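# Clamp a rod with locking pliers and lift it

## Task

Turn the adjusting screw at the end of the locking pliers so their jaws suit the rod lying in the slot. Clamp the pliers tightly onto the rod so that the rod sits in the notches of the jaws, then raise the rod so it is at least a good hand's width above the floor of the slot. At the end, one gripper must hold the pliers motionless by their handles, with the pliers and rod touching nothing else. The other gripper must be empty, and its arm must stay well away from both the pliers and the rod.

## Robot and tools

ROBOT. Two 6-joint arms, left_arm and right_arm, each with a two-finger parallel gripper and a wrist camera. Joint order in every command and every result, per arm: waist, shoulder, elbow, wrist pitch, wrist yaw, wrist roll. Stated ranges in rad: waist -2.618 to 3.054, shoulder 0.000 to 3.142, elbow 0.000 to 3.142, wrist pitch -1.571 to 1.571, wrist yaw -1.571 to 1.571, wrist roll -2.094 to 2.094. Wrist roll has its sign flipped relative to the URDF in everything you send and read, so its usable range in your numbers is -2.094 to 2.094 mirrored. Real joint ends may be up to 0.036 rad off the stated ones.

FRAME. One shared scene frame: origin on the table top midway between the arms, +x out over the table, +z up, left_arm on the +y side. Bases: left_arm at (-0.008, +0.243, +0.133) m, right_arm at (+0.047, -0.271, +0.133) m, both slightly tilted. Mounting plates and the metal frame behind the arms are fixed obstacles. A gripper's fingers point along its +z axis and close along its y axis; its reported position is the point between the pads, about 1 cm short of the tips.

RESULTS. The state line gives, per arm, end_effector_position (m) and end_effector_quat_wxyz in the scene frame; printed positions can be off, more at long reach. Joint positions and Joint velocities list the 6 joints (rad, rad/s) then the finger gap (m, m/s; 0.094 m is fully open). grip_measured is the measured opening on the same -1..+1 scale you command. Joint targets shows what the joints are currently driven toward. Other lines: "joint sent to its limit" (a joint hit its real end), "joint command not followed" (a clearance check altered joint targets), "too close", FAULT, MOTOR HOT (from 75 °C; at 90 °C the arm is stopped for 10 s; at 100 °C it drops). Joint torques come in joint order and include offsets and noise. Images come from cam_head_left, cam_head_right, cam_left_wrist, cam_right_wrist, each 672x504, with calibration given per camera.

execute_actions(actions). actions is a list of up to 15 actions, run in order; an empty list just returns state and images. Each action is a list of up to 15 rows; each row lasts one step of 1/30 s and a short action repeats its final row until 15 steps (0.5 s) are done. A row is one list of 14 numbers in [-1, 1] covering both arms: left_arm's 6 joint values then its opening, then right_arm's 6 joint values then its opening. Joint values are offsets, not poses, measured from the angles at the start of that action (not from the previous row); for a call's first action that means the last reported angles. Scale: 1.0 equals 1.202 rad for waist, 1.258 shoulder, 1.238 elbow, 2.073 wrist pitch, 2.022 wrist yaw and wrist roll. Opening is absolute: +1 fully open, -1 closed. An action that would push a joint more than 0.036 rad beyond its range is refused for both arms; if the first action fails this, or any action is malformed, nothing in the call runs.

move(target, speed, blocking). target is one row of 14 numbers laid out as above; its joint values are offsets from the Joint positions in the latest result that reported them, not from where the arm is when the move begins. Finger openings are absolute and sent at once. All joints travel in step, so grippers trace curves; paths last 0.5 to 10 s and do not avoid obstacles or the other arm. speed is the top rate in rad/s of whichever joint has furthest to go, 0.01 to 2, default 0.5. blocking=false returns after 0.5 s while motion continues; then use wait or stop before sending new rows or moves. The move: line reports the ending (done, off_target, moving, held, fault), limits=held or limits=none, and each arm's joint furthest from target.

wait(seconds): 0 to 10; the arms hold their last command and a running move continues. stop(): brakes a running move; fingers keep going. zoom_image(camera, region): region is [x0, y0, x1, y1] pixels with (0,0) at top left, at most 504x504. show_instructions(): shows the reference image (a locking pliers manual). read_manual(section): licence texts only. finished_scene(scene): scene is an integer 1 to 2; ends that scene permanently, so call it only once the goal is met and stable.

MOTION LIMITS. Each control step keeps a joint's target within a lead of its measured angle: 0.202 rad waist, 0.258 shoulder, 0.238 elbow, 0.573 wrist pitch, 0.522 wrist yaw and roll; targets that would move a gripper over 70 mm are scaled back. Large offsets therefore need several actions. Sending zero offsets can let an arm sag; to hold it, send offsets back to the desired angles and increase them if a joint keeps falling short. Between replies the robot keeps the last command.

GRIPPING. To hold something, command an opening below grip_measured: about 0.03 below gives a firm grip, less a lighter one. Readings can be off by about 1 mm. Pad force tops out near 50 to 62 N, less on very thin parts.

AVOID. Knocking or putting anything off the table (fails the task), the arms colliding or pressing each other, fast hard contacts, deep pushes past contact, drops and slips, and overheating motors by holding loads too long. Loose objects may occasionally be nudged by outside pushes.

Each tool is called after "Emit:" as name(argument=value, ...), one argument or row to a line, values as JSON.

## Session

Emit:
execute_actions(
  actions=[],
)

Scene clock: 0.00 s.
left_arm: end_effector_position=(+0.0498, +0.4543, +0.2171) grip_measured=+1.000 end_effector_quat_wxyz=(-0.101, -0.100, +0.967, -0.209) | right_arm: end_effector_position=(+0.1305, -0.5101, +0.1099) grip_measured=+1.000 end_effector_quat_wxyz=(+0.109, -0.249, +0.950, -0.152)
Joint names: [waist, shoulder, elbow, wrist pitch, wrist yaw, wrist roll]
Joint positions: left_arm=[ 1.187  1.802  1.311 -1.526 -0.027 -1.065  0.094] | right_arm=[-1.252  1.442  0.482 -0.299 -0.241  1.885  0.094]
Joint velocities: left_arm=[-0.022 -0.002  0.002  0.007 -0.037 -0.037  0.   ] | right_arm=[ 0.012 -0.007 -0.007 -0.051 -0.081 -0.037  0.   ]
Joint torques (N m, as the arm reports them, + toward a larger Joint positions number): no reading
Motor temperatures (°C, as the motors report them): left_arm=[23 28 24 21 24 23] | right_arm=[21 38 26 33 22 24]
Joint targets: left_arm=[1.187 1.789 1.320 -1.531 -0.022 -1.067] | right_arm=[-1.252 1.441 0.483 -0.313 -0.249 1.882]
camera_calibration (this result's frames):
cam_left_wrist: T_world_to_cam=[[0.503215, -0.821929, 0.266848, 0.290969], [-0.593612, -0.104366, 0.797955, -0.0672314], [-0.628012, -0.559947, -0.540426, 0.494433], [0, 0, 0, 1]] pos_world=[0.12418, 0.508996, 0.243207]
cam_right_wrist: T_world_to_cam=[[0.454605, -0.82153, 0.344127, -0.50995], [-0.878807, -0.350801, 0.323476, -0.0571631], [-0.145025, -0.449475, -0.881442, -0.0089798], [0, 0, 0, 1]] pos_world=[0.180288, -0.443028, 0.186063]

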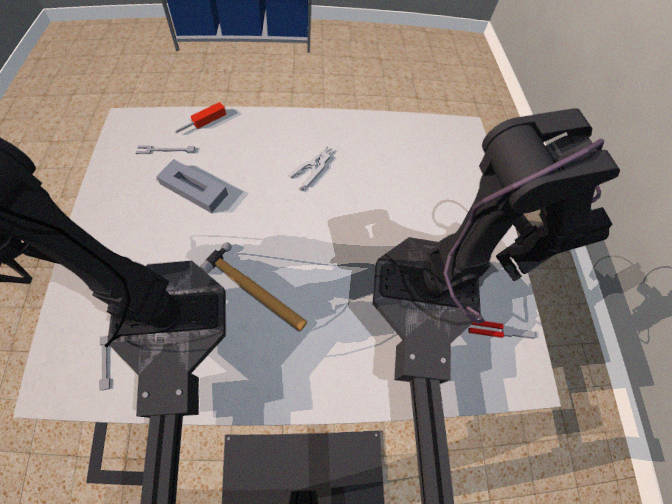

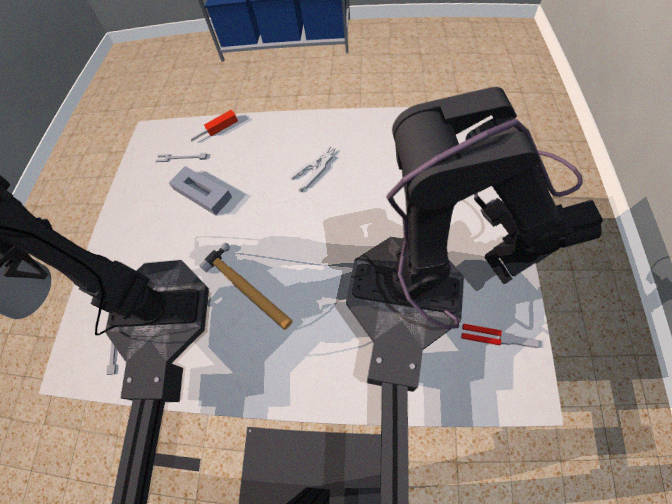

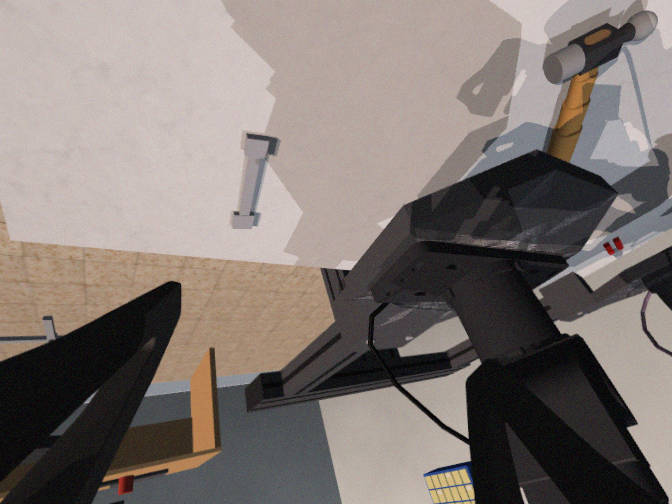

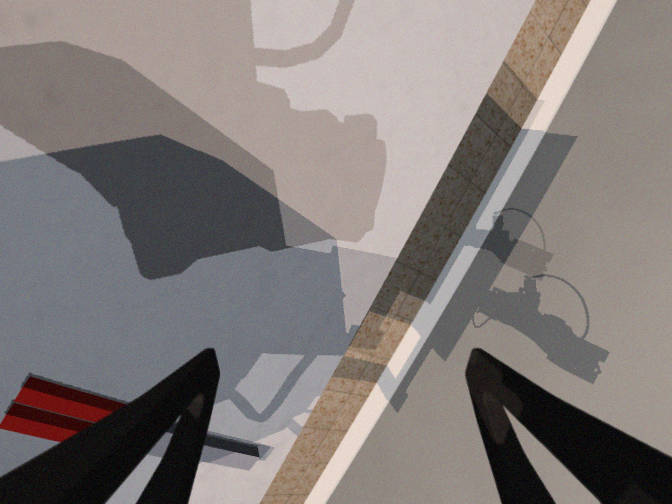

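Emit:
execute_actions(
  actions=[],
)

Scene clock: 19.73 s.
left_arm: end_effector_position=(+0.0498, +0.4543, +0.2171) grip_measured=+1.000 end_effector_quat_wxyz=(-0.101, -0.100, +0.967, -0.209) | right_arm: end_effector_position=(+0.1305, -0.5101, +0.1099) grip_measured=+1.000 end_effector_quat_wxyz=(+0.109, -0.249, +0.950, -0.152)
Joint names: [waist, shoulder, elbow, wrist pitch, wrist yaw, wrist roll]
Joint positions: left_arm=[ 1.187  1.802  1.311 -1.526 -0.027 -1.065  0.094] | right_arm=[-1.252  1.442  0.482 -0.299 -0.241  1.885  0.094]
Joint velocities: left_arm=[ 0.007 -0.012 -0.012 -0.007  0.051  0.007  0.   ] | right_arm=[ 0.007 -0.007 -0.007 -0.037 -0.007  0.007  0.   ]
Joint torques (N m, as the arm reports them, + toward a larger Joint positions number): left_arm=[-0.02 -8.98  4.46 -0.73  0.06  0.  ] | right_arm=[-0.05 -4.81  5.37  0.65 -0.26 -0.04]
Motor temperatures (°C, as the motors report them): left_arm=[23 30 25 21 24 23] | right_arm=[21 38 27 33 22 24]
Joint targets: left_arm=[1.187 1.789 1.320 -1.531 -0.022 -1.067] | right_arm=[-1.252 1.441 0.483 -0.313 -0.249 1.882]
camera_calibration (this result's frames):
cam_left_wrist: T_world_to_cam=[[0.503215, -0.821929, 0.266848, 0.290969], [-0.593612, -0.104366, 0.797955, -0.0672314], [-0.628012, -0.559947, -0.540426, 0.494433], [0, 0, 0, 1]] pos_world=[0.12418, 0.508996, 0.243207]
cam_right_wrist: T_world_to_cam=[[0.454605, -0.82153, 0.344127, -0.50995], [-0.878807, -0.350801, 0.323476, -0.0571631], [-0.145025, -0.449475, -0.881442, -0.0089798], [0, 0, 0, 1]] pos_world=[0.180288, -0.443028, 0.186063]

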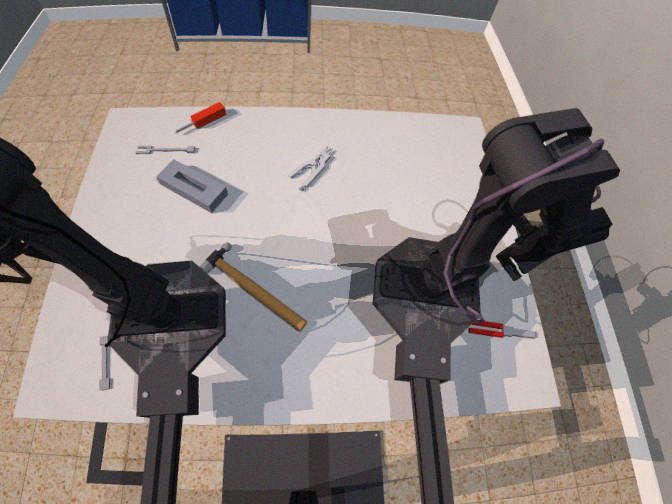

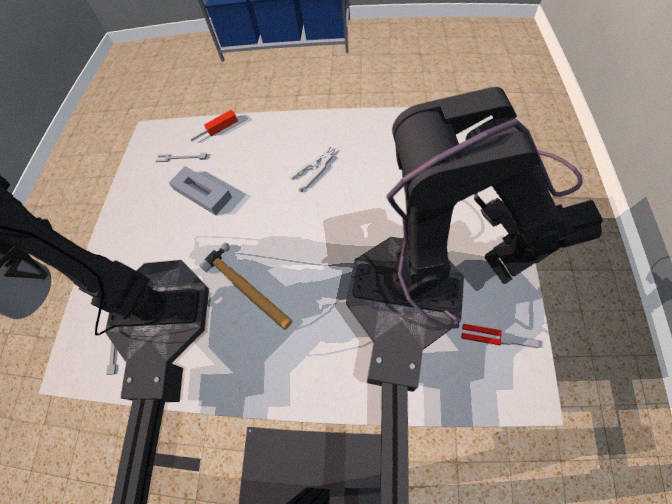

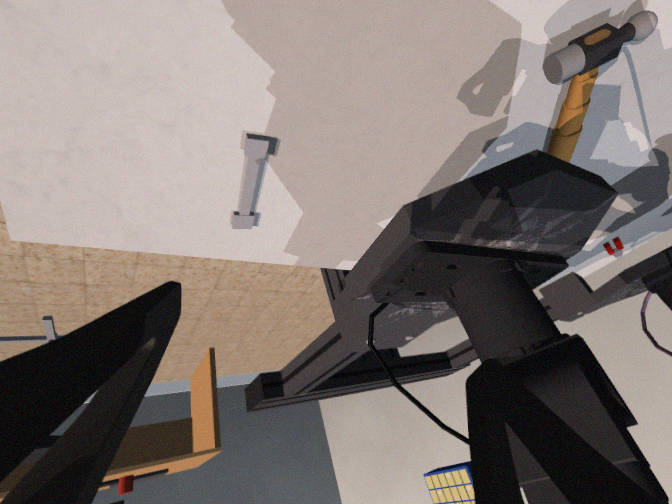

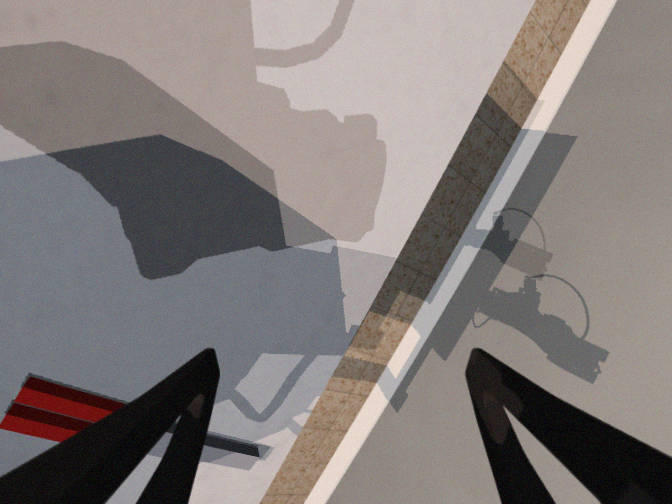

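Emit:
zoom_image(
  camera="cam_head_left",
  region=[130, 130, 250, 220],
)

Emit:
zoom_image(
  camera="cam_head_left",
  region=[270, 135, 350, 195],
)

Emit:
zoom_image(
  camera="cam_head_right",
  region=[140, 135, 260, 225],
)

Emit:
zoom_image(
  camera="cam_head_right",
  region=[275, 135, 355, 195],
)

Region (130, 130, 250, 220) of cam_head_left's 672x504 image, scaled by 4.200, with more detail than that image has; it fills the top 378 rows of this view, and the rest is white.

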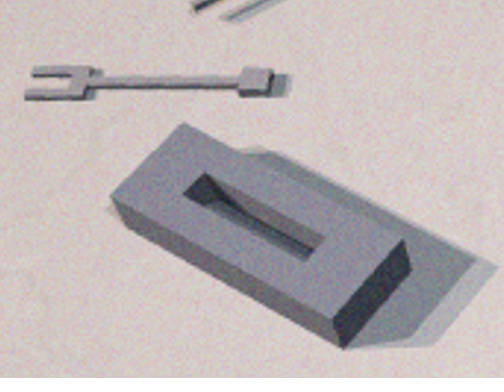

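Region (270, 135, 350, 195) of cam_head_left's 672x504 image, scaled by 6.300, with more detail than that image has; it fills the top 378 rows of this view, and the rest is white.

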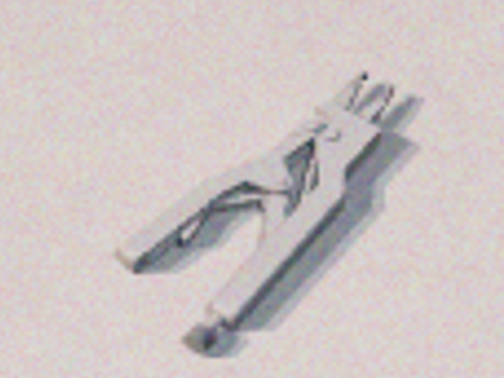

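Region (140, 135, 260, 225) of cam_head_right's 672x504 image, scaled by 4.200, with more detail than that image has; it fills the top 378 rows of this view, and the rest is white.

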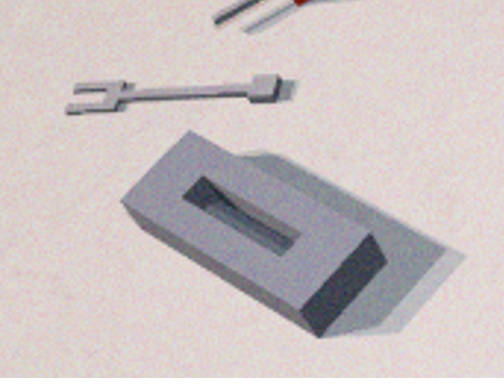

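Region (275, 135, 355, 195) of cam_head_right's 672x504 image, scaled by 6.300, with more detail than that image has; it fills the top 378 rows of this view, and the rest is white.

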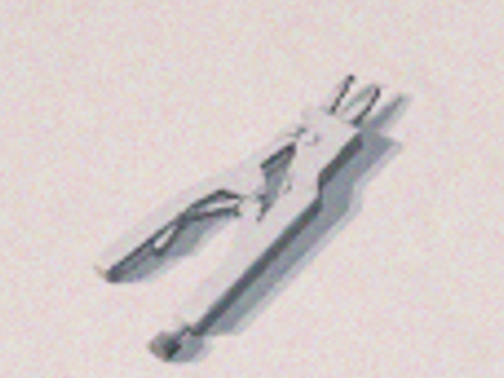

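Emit:
move(
  target=[-0.8835, 0.484, 0.651, 0.1355, 0.003, 0.779, 1, 1.0, 0.493, 0.644, -0.18, 0.079, 0.03, 1],
  speed=1.5,
)

Scene clock: 65.23 s.
left_arm: end_effector_position=(+0.4473, +0.3428, +0.1522) grip_measured=+1.000 end_effector_quat_wxyz=(-0.011, -0.350, +0.937, -0.003) | right_arm: end_effector_position=(+0.4324, -0.3332, +0.1068) grip_measured=+1.000 end_effector_quat_wxyz=(-0.078, +0.761, -0.643, +0.033)
Joint names: [waist, shoulder, elbow, wrist pitch, wrist yaw, wrist roll]
Joint positions: left_arm=[ 0.118  2.418  2.09  -1.256 -0.012  0.506  0.094] | right_arm=[-0.046  2.047  1.256 -0.64  -0.083  1.936  0.094]
Joint velocities: left_arm=[ 0.007 -0.002  0.012  0.007  0.022 -0.066  0.   ] | right_arm=[ 0.022 -0.007 -0.007  0.007 -0.007  0.007  0.   ]
Joint torques (N m, as the arm reports them, + toward a larger Joint positions number): left_arm=[  0.3  -14.67   6.49   0.38  -0.07   0.07] | right_arm=[-0.13 -9.9   7.52  0.13 -0.01  0.09]
Motor temperatures (°C, as the motors report them): left_arm=[23 31 26 21 24 23] | right_arm=[21 38 28 32 22 24]
Joint targets: left_arm=[0.125 2.410 2.116 -1.245 -0.021 0.511] | right_arm=[-0.050 2.062 1.279 -0.672 -0.081 1.945]
move: off_target (left_arm, right_arm); limits=none; left_arm: farthest joint: the elbow, 0.027 radians from its target (0.806 radians at the start); right_arm: farthest joint: the wrist pitch, 0.032 radians from its target (0.373 radians at the start)
camera_calibration (this result's frames):
cam_left_wrist: T_world_to_cam=[[0.847959, -0.528329, -0.0428234, -0.191091], [-0.403737, -0.696109, 0.593657, 0.357917], [-0.343456, -0.486107, -0.803578, 0.534051], [0, 0, 0, 1]] pos_world=[0.489965, 0.407796, 0.208489]
cam_right_wrist: T_world_to_cam=[[0.970702, 0.177437, 0.162029, -0.371663], [0.0951352, -0.903016, 0.418941, -0.34404], [0.220651, -0.391252, -0.89344, -0.0258447], [0, 0, 0, 1]] pos_world=[0.399207, -0.254839, 0.181262]

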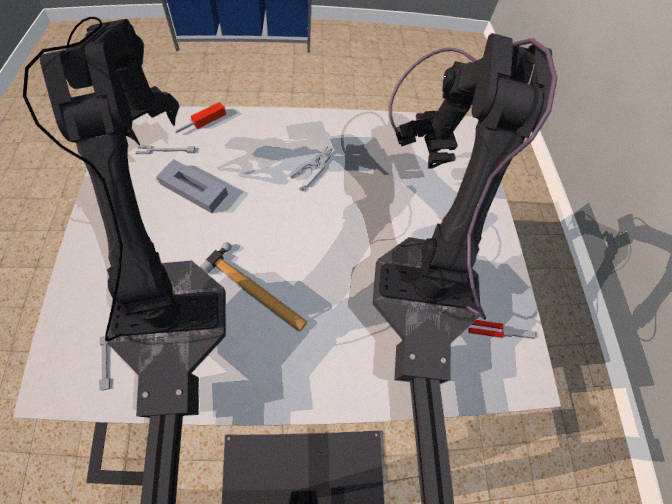

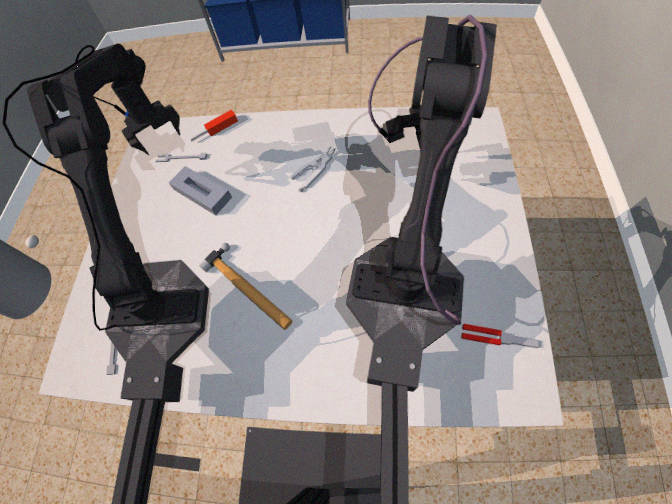

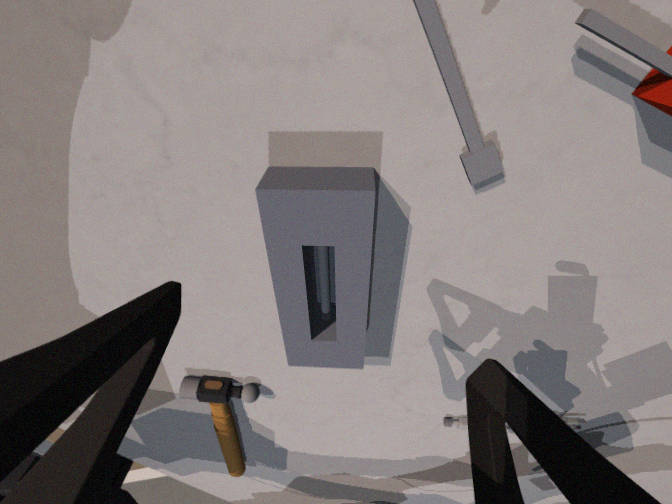

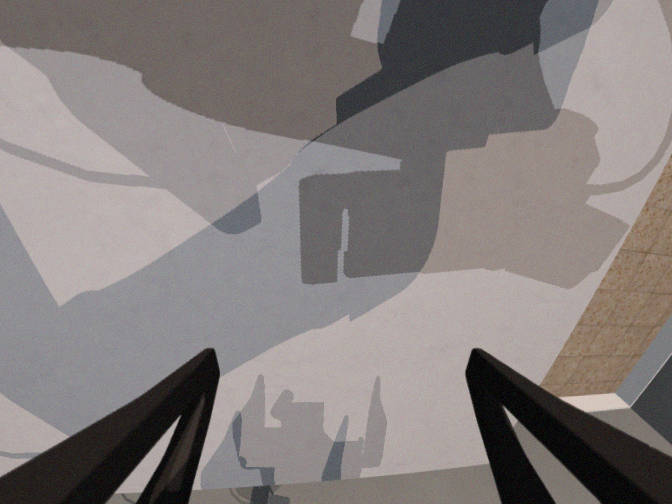

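Emit:
move(
  target=[0.006, -0.006, 0.021, 0.005, -0.004, 0.002, 1, 0.624, 0.326, 0.442, -0.144, 0.051, 0.028, -0.3],
  speed=1.1,
)

Emit:
zoom_image(
  camera="cam_left_wrist",
  region=[250, 220, 410, 360],
)

Scene clock: 72.97 s.
left_arm: end_effector_position=(+0.4473, +0.3428, +0.1522) grip_measured=+1.000 end_effector_quat_wxyz=(-0.011, -0.350, +0.937, -0.003) | right_arm: end_effector_position=(+0.4316, -0.0339, +0.0733) grip_measured=-0.298 end_effector_quat_wxyz=(-0.004, +0.955, -0.298, +0.001)
Joint names: [waist, shoulder, elbow, wrist pitch, wrist yaw, wrist roll]
Joint positions: left_arm=[ 0.118  2.418  2.09  -1.256 -0.012  0.506  0.094] | right_arm=[ 0.709  2.444  1.778 -0.908  0.017  1.983  0.033]
Joint velocities: left_arm=[-0.007  0.002  0.002 -0.022 -0.051  0.066  0.   ] | right_arm=[-0.002 -0.002  0.017 -0.037 -0.095  0.051  0.001]
Joint torques (N m, as the arm reports them, + toward a larger Joint positions number): left_arm=[  0.32 -14.65   6.41   0.38  -0.06   0.05] | right_arm=[ -0.21 -13.38   7.87  -0.12   0.05   0.1 ]
Motor temperatures (°C, as the motors report them): left_arm=[23 33 27 21 24 23] | right_arm=[21 39 28 31 22 24]
Joint targets: left_arm=[0.126 2.410 2.116 -1.245 -0.020 0.509] | right_arm=[0.704 2.457 1.803 -0.939 0.020 1.993]
move: off_target (left_arm, right_arm); limits=none; left_arm: farthest joint: the elbow, 0.026 radians from its target (0.026 radians at the start); right_arm: farthest joint: the wrist pitch, 0.030 radians from its target (0.298 radians at the start)
camera_calibration (this result's frames):
cam_left_wrist: T_world_to_cam=[[0.84816, -0.528005, -0.0428314, -0.191291], [-0.403468, -0.696267, 0.593654, 0.357851], [-0.343275, -0.486233, -0.80358, 0.534013], [0, 0, 0, 1]] pos_world=[0.48994, 0.407812, 0.208489]
cam_right_wrist: T_world_to_cam=[[0.554646, 0.832049, 0.00788917, -0.205461], [0.733714, -0.493523, 0.467011, -0.325012], [0.392469, -0.253237, -0.884216, -0.00863043], [0, 0, 0, 1]] pos_world=[0.355811, 0.00836719, 0.145774]

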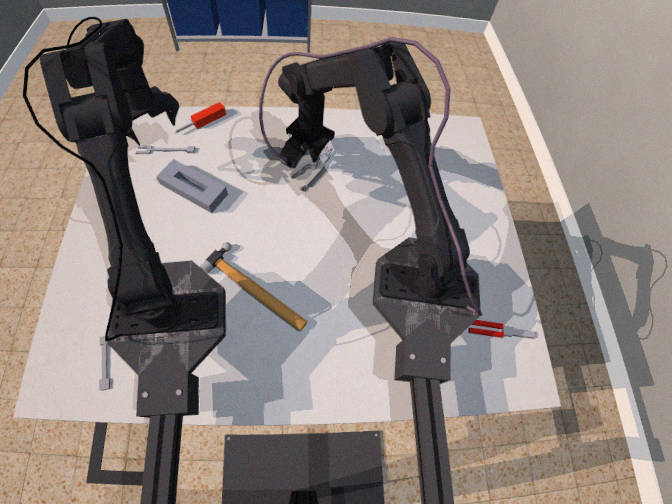

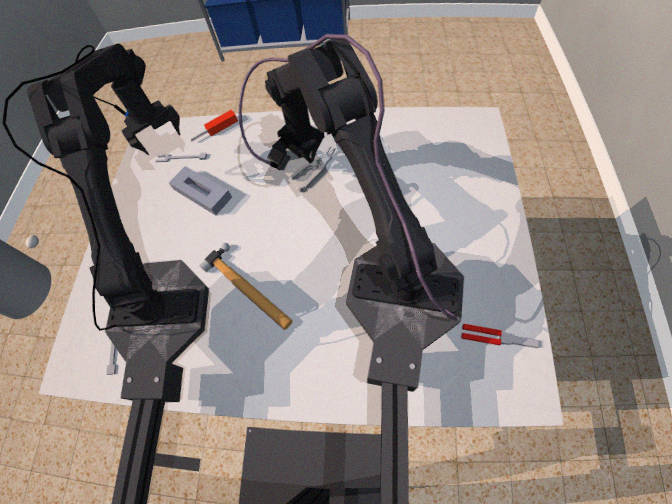

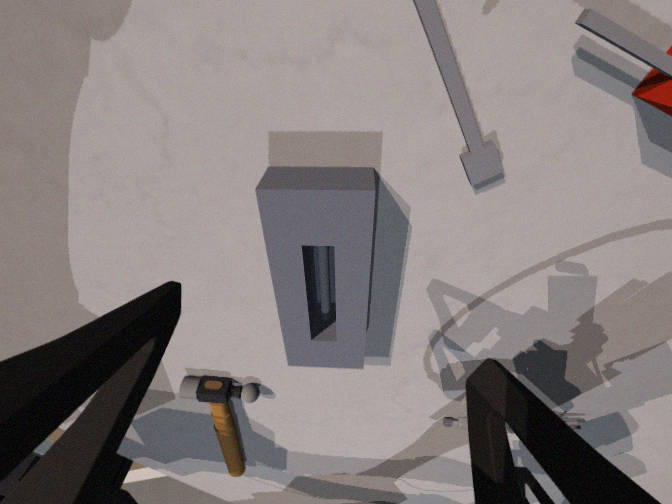

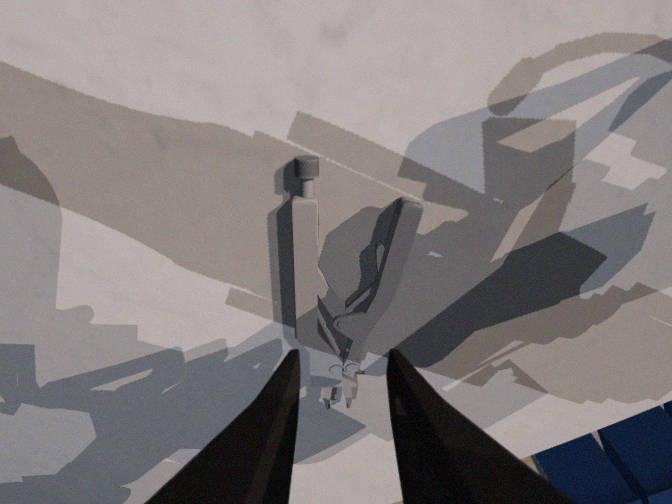

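Region (250, 220, 410, 360) of cam_left_wrist's 672x504 image, scaled by 3.150, with more detail than that image has; it fills the top 441 rows of this view, and the rest is white.

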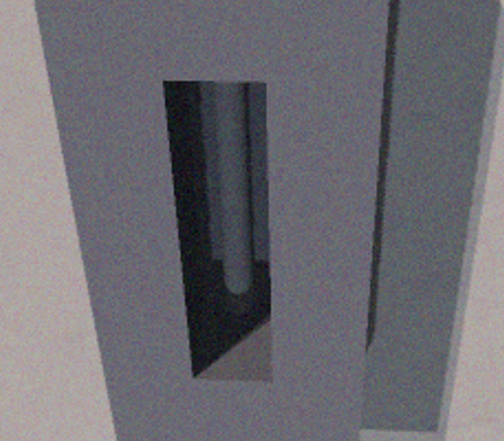

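Emit:
zoom_image(
  camera="cam_right_wrist",
  region=[240, 140, 480, 420],
)

Region (240, 140, 480, 420) of cam_right_wrist's 672x504 image, scaled by 1.800, with more detail than that image has; it fills the left 432 columns of this view, and the rest is white.

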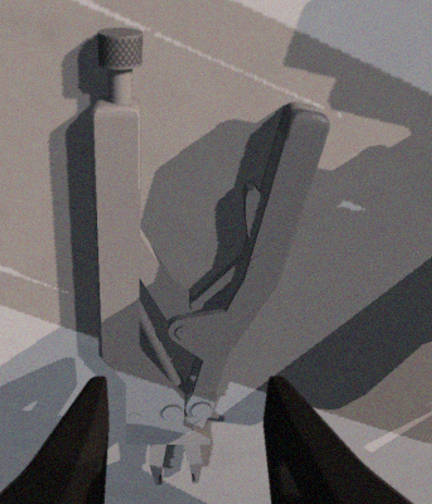

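Emit:
execute_actions(
  actions=[
    [[0.006,-0.006,0.021,0.005,-0.004,0.002,1,0.002,0.009,0.010,-0.006,0.002,0.002,-0.3],[0.006,-0.006,0.021,0.005,-0.004,0.002,1,0.005,0.010,-0.002,0.004,0.002,0.0,-0.3],[0.006,-0.006,0.021,0.005,-0.004,0.002,1,0.008,0.011,-0.018,0.016,0.003,-0.003,-0.3],[0.006,-0.006,0.021,0.005,-0.004,0.002,1,0.011,0.012,-0.036,0.028,0.003,-0.006,-0.3],[0.006,-0.006,0.021,0.005,-0.004,0.002,1,0.014,0.013,-0.055,0.040,0.003,-0.008,-0.3],[0.006,-0.006,0.021,0.005,-0.004,0.002,1,0.017,0.014,-0.074,0.052,0.004,-0.011,-0.3],[0.006,-0.006,0.021,0.005,-0.004,0.002,1,0.020,0.015,-0.093,0.063,0.004,-0.013,-0.3],[0.006,-0.006,0.021,0.005,-0.004,0.002,1,0.023,0.016,-0.110,0.073,0.004,-0.015,-0.3],[0.006,-0.006,0.021,0.005,-0.004,0.002,1,0.025,0.0165,-0.125,0.081,0.004,-0.016,-0.3],[0.006,-0.006,0.021,0.005,-0.004,0.002,1,0.027,0.017,-0.137,0.087,0.004,-0.017,-0.3],[0.006,-0.006,0.021,0.005,-0.004,0.002,1,0.028,0.0175,-0.145,0.090,0.004,-0.018,-0.3],[0.006,-0.006,0.021,0.005,-0.004,0.002,1,0.028,0.0175,-0.148,0.0917,0.004,-0.018,-0.3]],
  ],
)

Emit:
execute_actions(
  actions=[],
)

Scene clock: 125.20 s.
left_arm: end_effector_position=(+0.4473, +0.3428, +0.1522) grip_measured=+1.000 end_effector_quat_wxyz=(-0.011, -0.350, +0.937, -0.003) | right_arm: end_effector_position=(+0.3991, -0.0402, +0.0287) grip_measured=-0.298 end_effector_quat_wxyz=(+0.014, +0.955, -0.295, -0.010)
Joint names: [waist, shoulder, elbow, wrist pitch, wrist yaw, wrist roll]
Joint positions: left_arm=[ 0.118  2.418  2.09  -1.256 -0.012  0.506  0.094] | right_arm=[ 0.737  2.462  1.606 -0.761  0.021  1.961  0.033]
Joint velocities: left_arm=[-0.012 -0.027 -0.007  0.007  0.022  0.007  0.   ] | right_arm=[ 0.027  0.061 -0.056  0.154 -0.022 -0.037  0.   ]
Joint torques (N m, as the arm reports them, + toward a larger Joint positions number): left_arm=[  0.32 -14.65   6.42   0.38  -0.05   0.06] | right_arm=[  0.6  -13.9    4.55   0.4    0.06  -0.11]
Motor temperatures (°C, as the motors report them): left_arm=[23 37 28 21 24 23] | right_arm=[21 45 29 29 22 24]
Joint targets: left_arm=[0.126 2.410 2.116 -1.245 -0.020 0.510] | right_arm=[0.743 2.466 1.595 -0.718 0.024 1.946]
camera_calibration (this result's frames):
cam_left_wrist: T_world_to_cam=[[0.84816, -0.528005, -0.0428314, -0.191291], [-0.403468, -0.696267, 0.593654, 0.357851], [-0.343275, -0.486233, -0.80358, 0.534013], [0, 0, 0, 1]] pos_world=[0.48994, 0.407812, 0.208489]
cam_right_wrist: T_world_to_cam=[[0.548418, 0.835576, -0.0324001, -0.178088], [0.752085, -0.475942, 0.455903, -0.289698], [0.365521, -0.274393, -0.889439, -0.0269091], [0, 0, 0, 1]] pos_world=[0.32538, 0.00354261, 0.10237]

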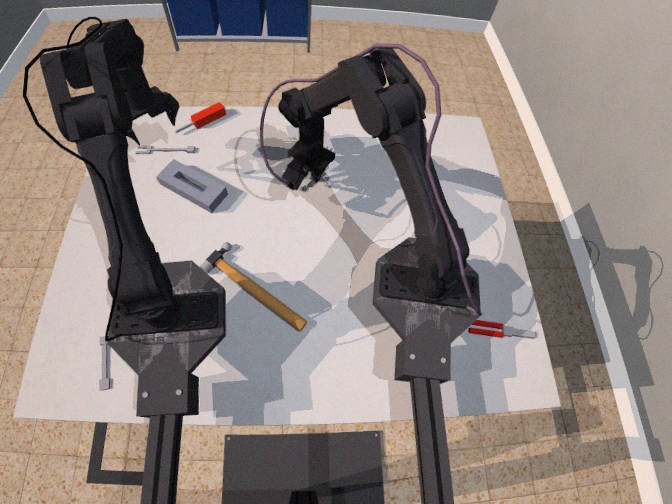

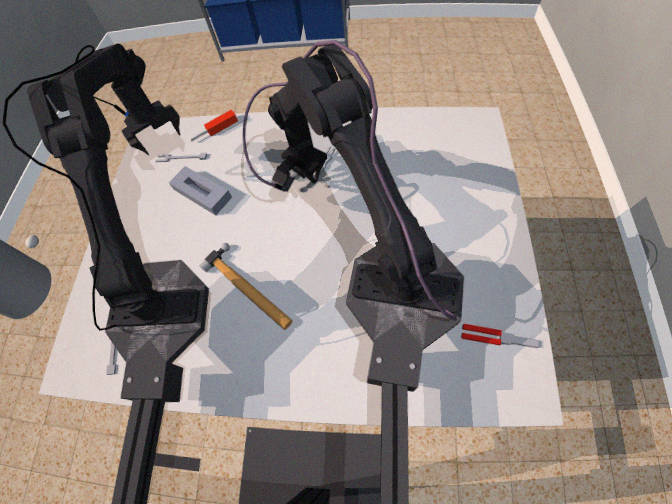

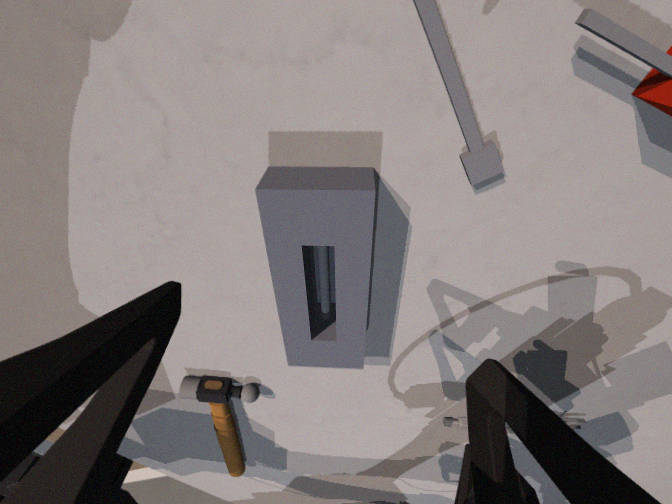

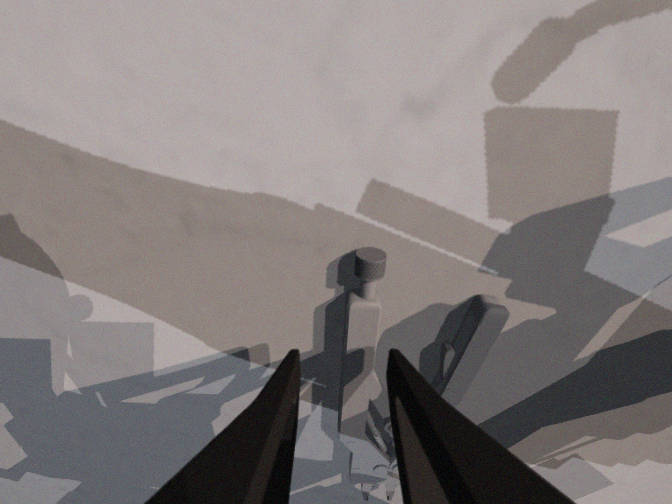

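Scene clock: 125.20 s.
left_arm: end_effector_position=(+0.4473, +0.3428, +0.1522) grip_measured=+1.000 end_effector_quat_wxyz=(-0.011, -0.350, +0.937, -0.003) | right_arm: end_effector_position=(+0.3991, -0.0402, +0.0287) grip_measured=-0.298 end_effector_quat_wxyz=(+0.014, +0.955, -0.295, -0.010)
Joint names: [waist, shoulder, elbow, wrist pitch, wrist yaw, wrist roll]
Joint positions: left_arm=[ 0.118  2.418  2.09  -1.256 -0.012  0.506  0.094] | right_arm=[ 0.737  2.462  1.606 -0.761  0.021  1.961  0.033]
Joint velocities: left_arm=[-0.012 -0.027 -0.007  0.007  0.022  0.007  0.   ] | right_arm=[ 0.027  0.061 -0.056  0.154 -0.022 -0.037  0.   ]
Joint torques (N m, as the arm reports them, + toward a larger Joint positions number): left_arm=[  0.32 -14.65   6.42   0.38  -0.05   0.06] | right_arm=[  0.6  -13.9    4.55   0.4    0.06  -0.11]
Motor temperatures (°C, as the motors report them): left_arm=[23 37 28 21 24 23] | right_arm=[21 45 29 29 22 24]
Joint targets: left_arm=[0.126 2.410 2.116 -1.245 -0.020 0.510] | right_arm=[0.743 2.466 1.595 -0.718 0.024 1.946]
camera_calibration (this result's frames):
cam_left_wrist: T_world_to_cam=[[0.84816, -0.528005, -0.0428314, -0.191291], [-0.403468, -0.696267, 0.593654, 0.357851], [-0.343275, -0.486233, -0.80358, 0.534013], [0, 0, 0, 1]] pos_world=[0.48994, 0.407812, 0.208489]
cam_right_wrist: T_world_to_cam=[[0.548418, 0.835576, -0.0324001, -0.178088], [0.752085, -0.475942, 0.455903, -0.289698], [0.365521, -0.274393, -0.889439, -0.0269091], [0, 0, 0, 1]] pos_world=[0.32538, 0.00354261, 0.10237]

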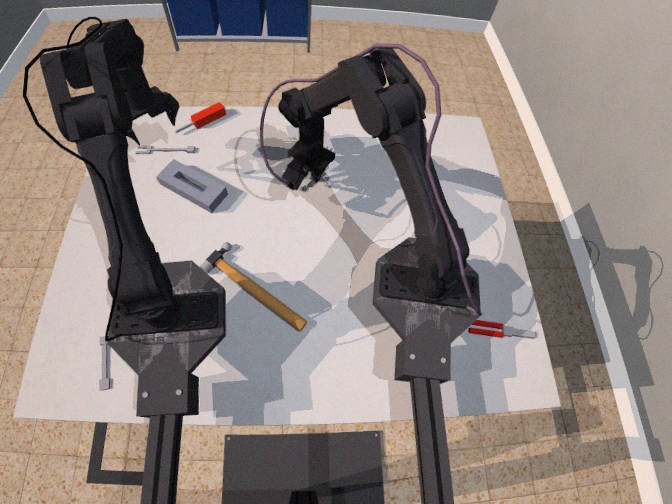

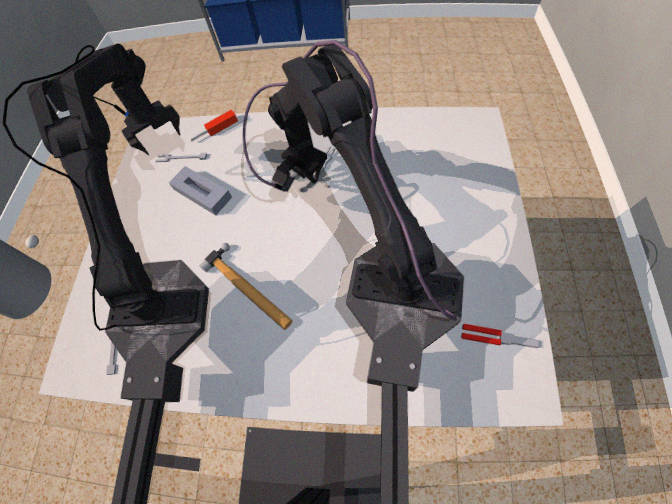

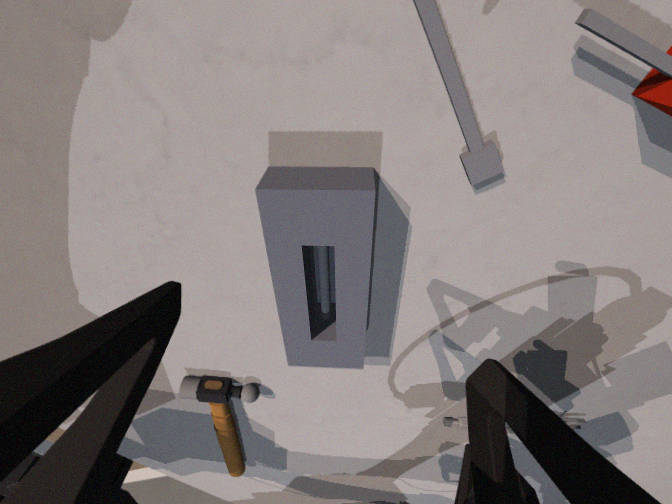

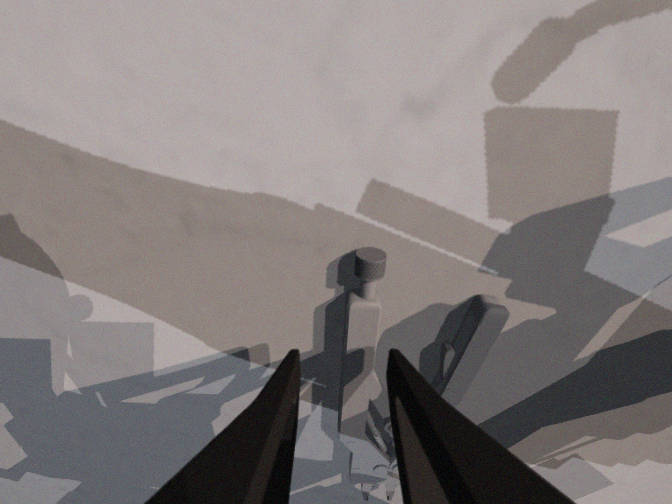

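Emit:
execute_actions(
  actions=[],
)

Scene clock: 127.57 s.
left_arm: end_effector_position=(+0.4473, +0.3428, +0.1522) grip_measured=+1.000 end_effector_quat_wxyz=(-0.011, -0.350, +0.937, -0.003) | right_arm: end_effector_position=(+0.4056, -0.0359, +0.0278) grip_measured=-0.298 end_effector_quat_wxyz=(+0.002, +0.955, -0.297, +0.000)
Joint names: [waist, shoulder, elbow, wrist pitch, wrist yaw, wrist roll]
Joint positions: left_arm=[ 0.118  2.418  2.09  -1.256 -0.012  0.506  0.094] | right_arm=[ 0.738  2.463  1.605 -0.727  0.022  1.957  0.033]
Joint velocities: left_arm=[-0.017 -0.012 -0.007  0.037 -0.022  0.007  0.   ] | right_arm=[-0.002  0.002 -0.007  0.022 -0.037 -0.066 -0.   ]
Joint torques (N m, as the arm reports them, + toward a larger Joint positions number): left_arm=[  0.32 -14.65   6.42   0.38  -0.06   0.06] | right_arm=[  0.7  -13.8    4.36   0.26   0.07  -0.12]
Motor temperatures (°C, as the motors report them): left_arm=[23 37 28 21 24 23] | right_arm=[21 45 29 29 22 24]
Joint targets: left_arm=[0.126 2.410 2.116 -1.245 -0.020 0.510] | right_arm=[0.743 2.466 1.595 -0.718 0.025 1.946]
camera_calibration (this result's frames):
cam_left_wrist: T_world_to_cam=[[0.84816, -0.528005, -0.0428314, -0.191291], [-0.403468, -0.696267, 0.593654, 0.357851], [-0.343275, -0.486233, -0.80358, 0.534013], [0, 0, 0, 1]] pos_world=[0.48994, 0.407812, 0.208489]
cam_right_wrist: T_world_to_cam=[[0.5526, 0.83344, -0.0032891, -0.187897], [0.737365, -0.487052, 0.468053, -0.286911], [0.388492, -0.261071, -0.883695, -0.0378624], [0, 0, 0, 1]] pos_world=[0.330099, 0.0069754, 0.100212]

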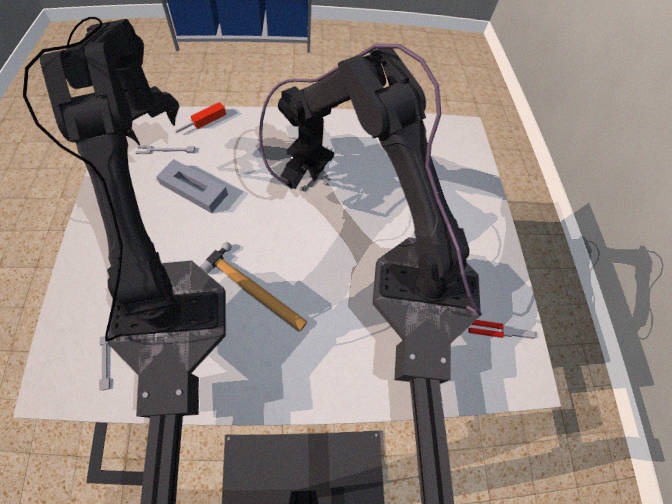

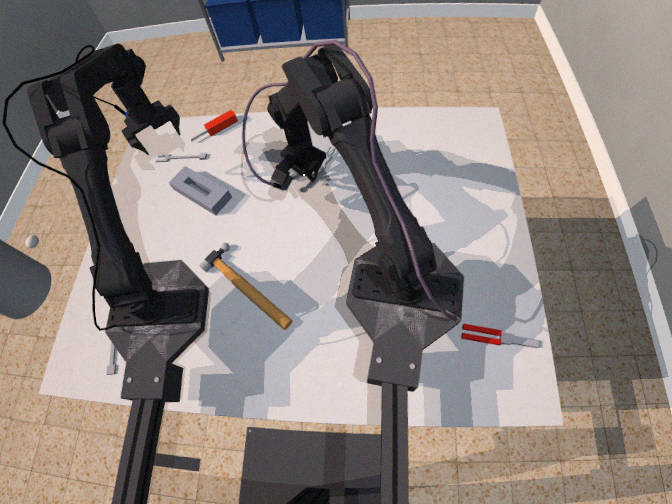

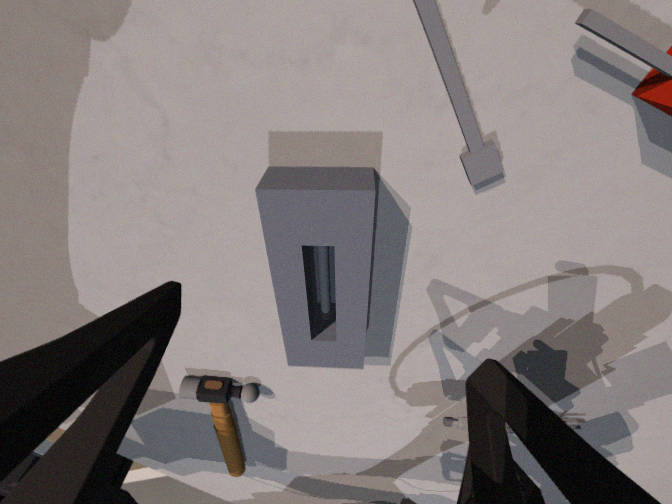

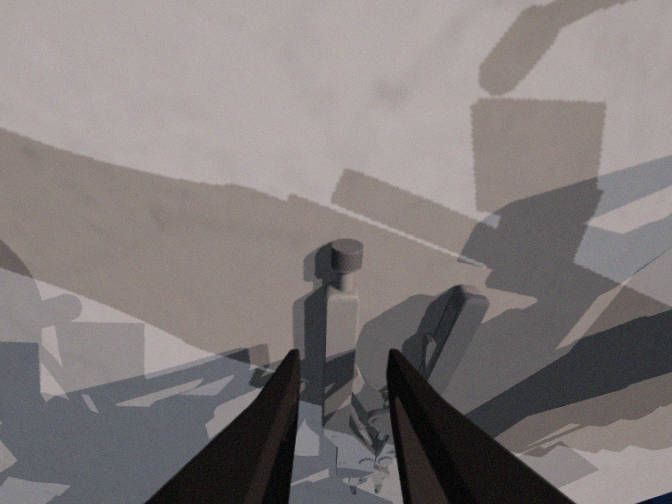

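Emit:
execute_actions(
  actions=[
    [[0.006,-0.006,0.021,0.005,-0.004,0.002,1,0.004,0.005,-0.008,0.009,0.001,-0.005,-0.3],[0.006,-0.006,0.021,0.005,-0.004,0.002,1,0.004,0.008,-0.008,0.013,0.001,-0.005,-0.3],[0.006,-0.006,0.021,0.005,-0.004,0.002,1,0.004,0.012,-0.008,0.017,0.001,-0.005,-0.3],[0.006,-0.006,0.021,0.005,-0.004,0.002,1,0.004,0.016,-0.008,0.020,0.001,-0.005,-0.3],[0.006,-0.006,0.021,0.005,-0.004,0.002,1,0.004,0.020,-0.008,0.022,0.001,-0.005,-0.3],[0.006,-0.006,0.021,0.005,-0.004,0.002,1,0.004,0.024,-0.008,0.024,0.001,-0.005,-0.3],[0.006,-0.006,0.021,0.005,-0.004,0.002,1,0.004,0.028,-0.008,0.0246,0.001,-0.005,-0.3],[0.006,-0.006,0.021,0.005,-0.004,0.002,1,0.004,0.031,-0.008,0.0246,0.001,-0.005,-0.3],[0.006,-0.006,0.021,0.005,-0.004,0.002,1,0.004,0.034,-0.008,0.0246,0.001,-0.005,-0.3],[0.006,-0.006,0.021,0.005,-0.004,0.002,1,0.004,0.0366,-0.008,0.0246,0.001,-0.005,-0.3]],
  ],
)

Scene clock: 138.60 s.
left_arm: end_effector_position=(+0.4473, +0.3428, +0.1522) grip_measured=+1.000 end_effector_quat_wxyz=(-0.011, -0.350, +0.937, -0.003) | right_arm: end_effector_position=(+0.4071, -0.0346, +0.0139) grip_measured=-0.298 end_effector_quat_wxyz=(-0.000, +0.955, -0.297, +0.002)
Joint names: [waist, shoulder, elbow, wrist pitch, wrist yaw, wrist roll]
Joint positions: left_arm=[ 0.118  2.418  2.09  -1.256 -0.012  0.506  0.094] | right_arm=[ 0.738  2.497  1.605 -0.688  0.022  1.957  0.033]
Joint velocities: left_arm=[ 0.017 -0.002 -0.007  0.022 -0.007  0.037  0.   ] | right_arm=[-0.007  0.037  0.012 -0.022  0.007  0.051 -0.   ]
Joint torques (N m, as the arm reports them, + toward a larger Joint positions number): left_arm=[  0.32 -14.65   6.43   0.37  -0.06   0.06] | right_arm=[  0.6  -13.29   4.36   0.31   0.04  -0.09]
Motor temperatures (°C, as the motors report them): left_arm=[23 37 28 21 24 23] | right_arm=[21 45 28 29 22 24]
Joint targets: left_arm=[0.126 2.410 2.116 -1.245 -0.020 0.510] | right_arm=[0.743 2.509 1.595 -0.676 0.024 1.947]
camera_calibration (this result's frames):
cam_left_wrist: T_world_to_cam=[[0.84816, -0.528005, -0.0428314, -0.191291], [-0.403468, -0.696267, 0.593654, 0.357851], [-0.343275, -0.486233, -0.80358, 0.534013], [0, 0, 0, 1]] pos_world=[0.48994, 0.407812, 0.208489]
cam_right_wrist: T_world_to_cam=[[0.552691, 0.833385, 0.00162212, -0.189923], [0.735222, -0.488506, 0.469905, -0.280027], [0.392404, -0.25852, -0.882715, -0.0519464], [0, 0, 0, 1]] pos_world=[0.331235, 0.00805514, 0.0860403]

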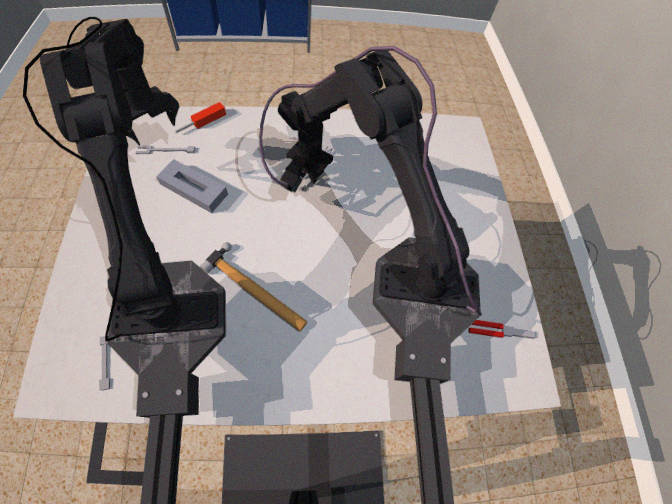

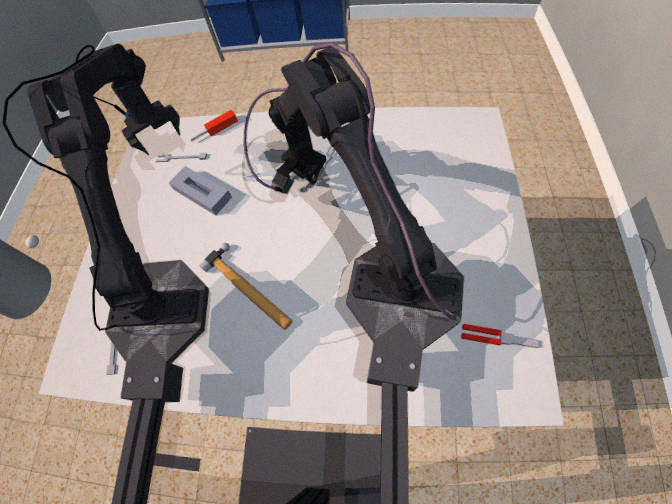

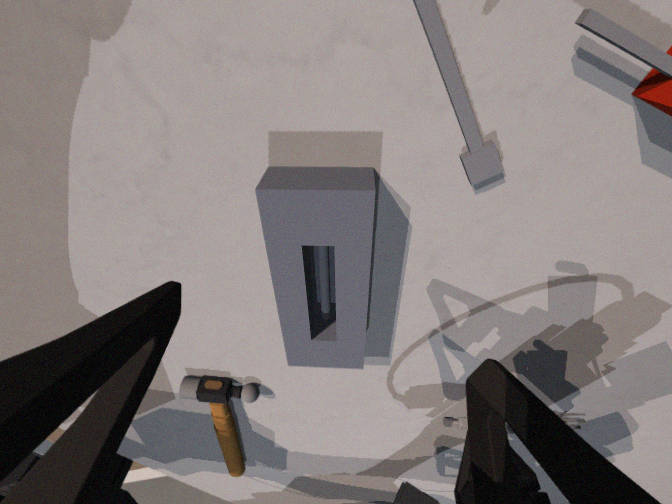

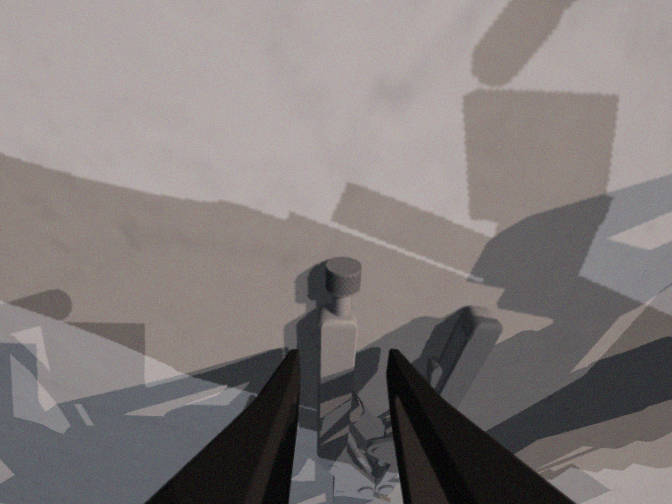

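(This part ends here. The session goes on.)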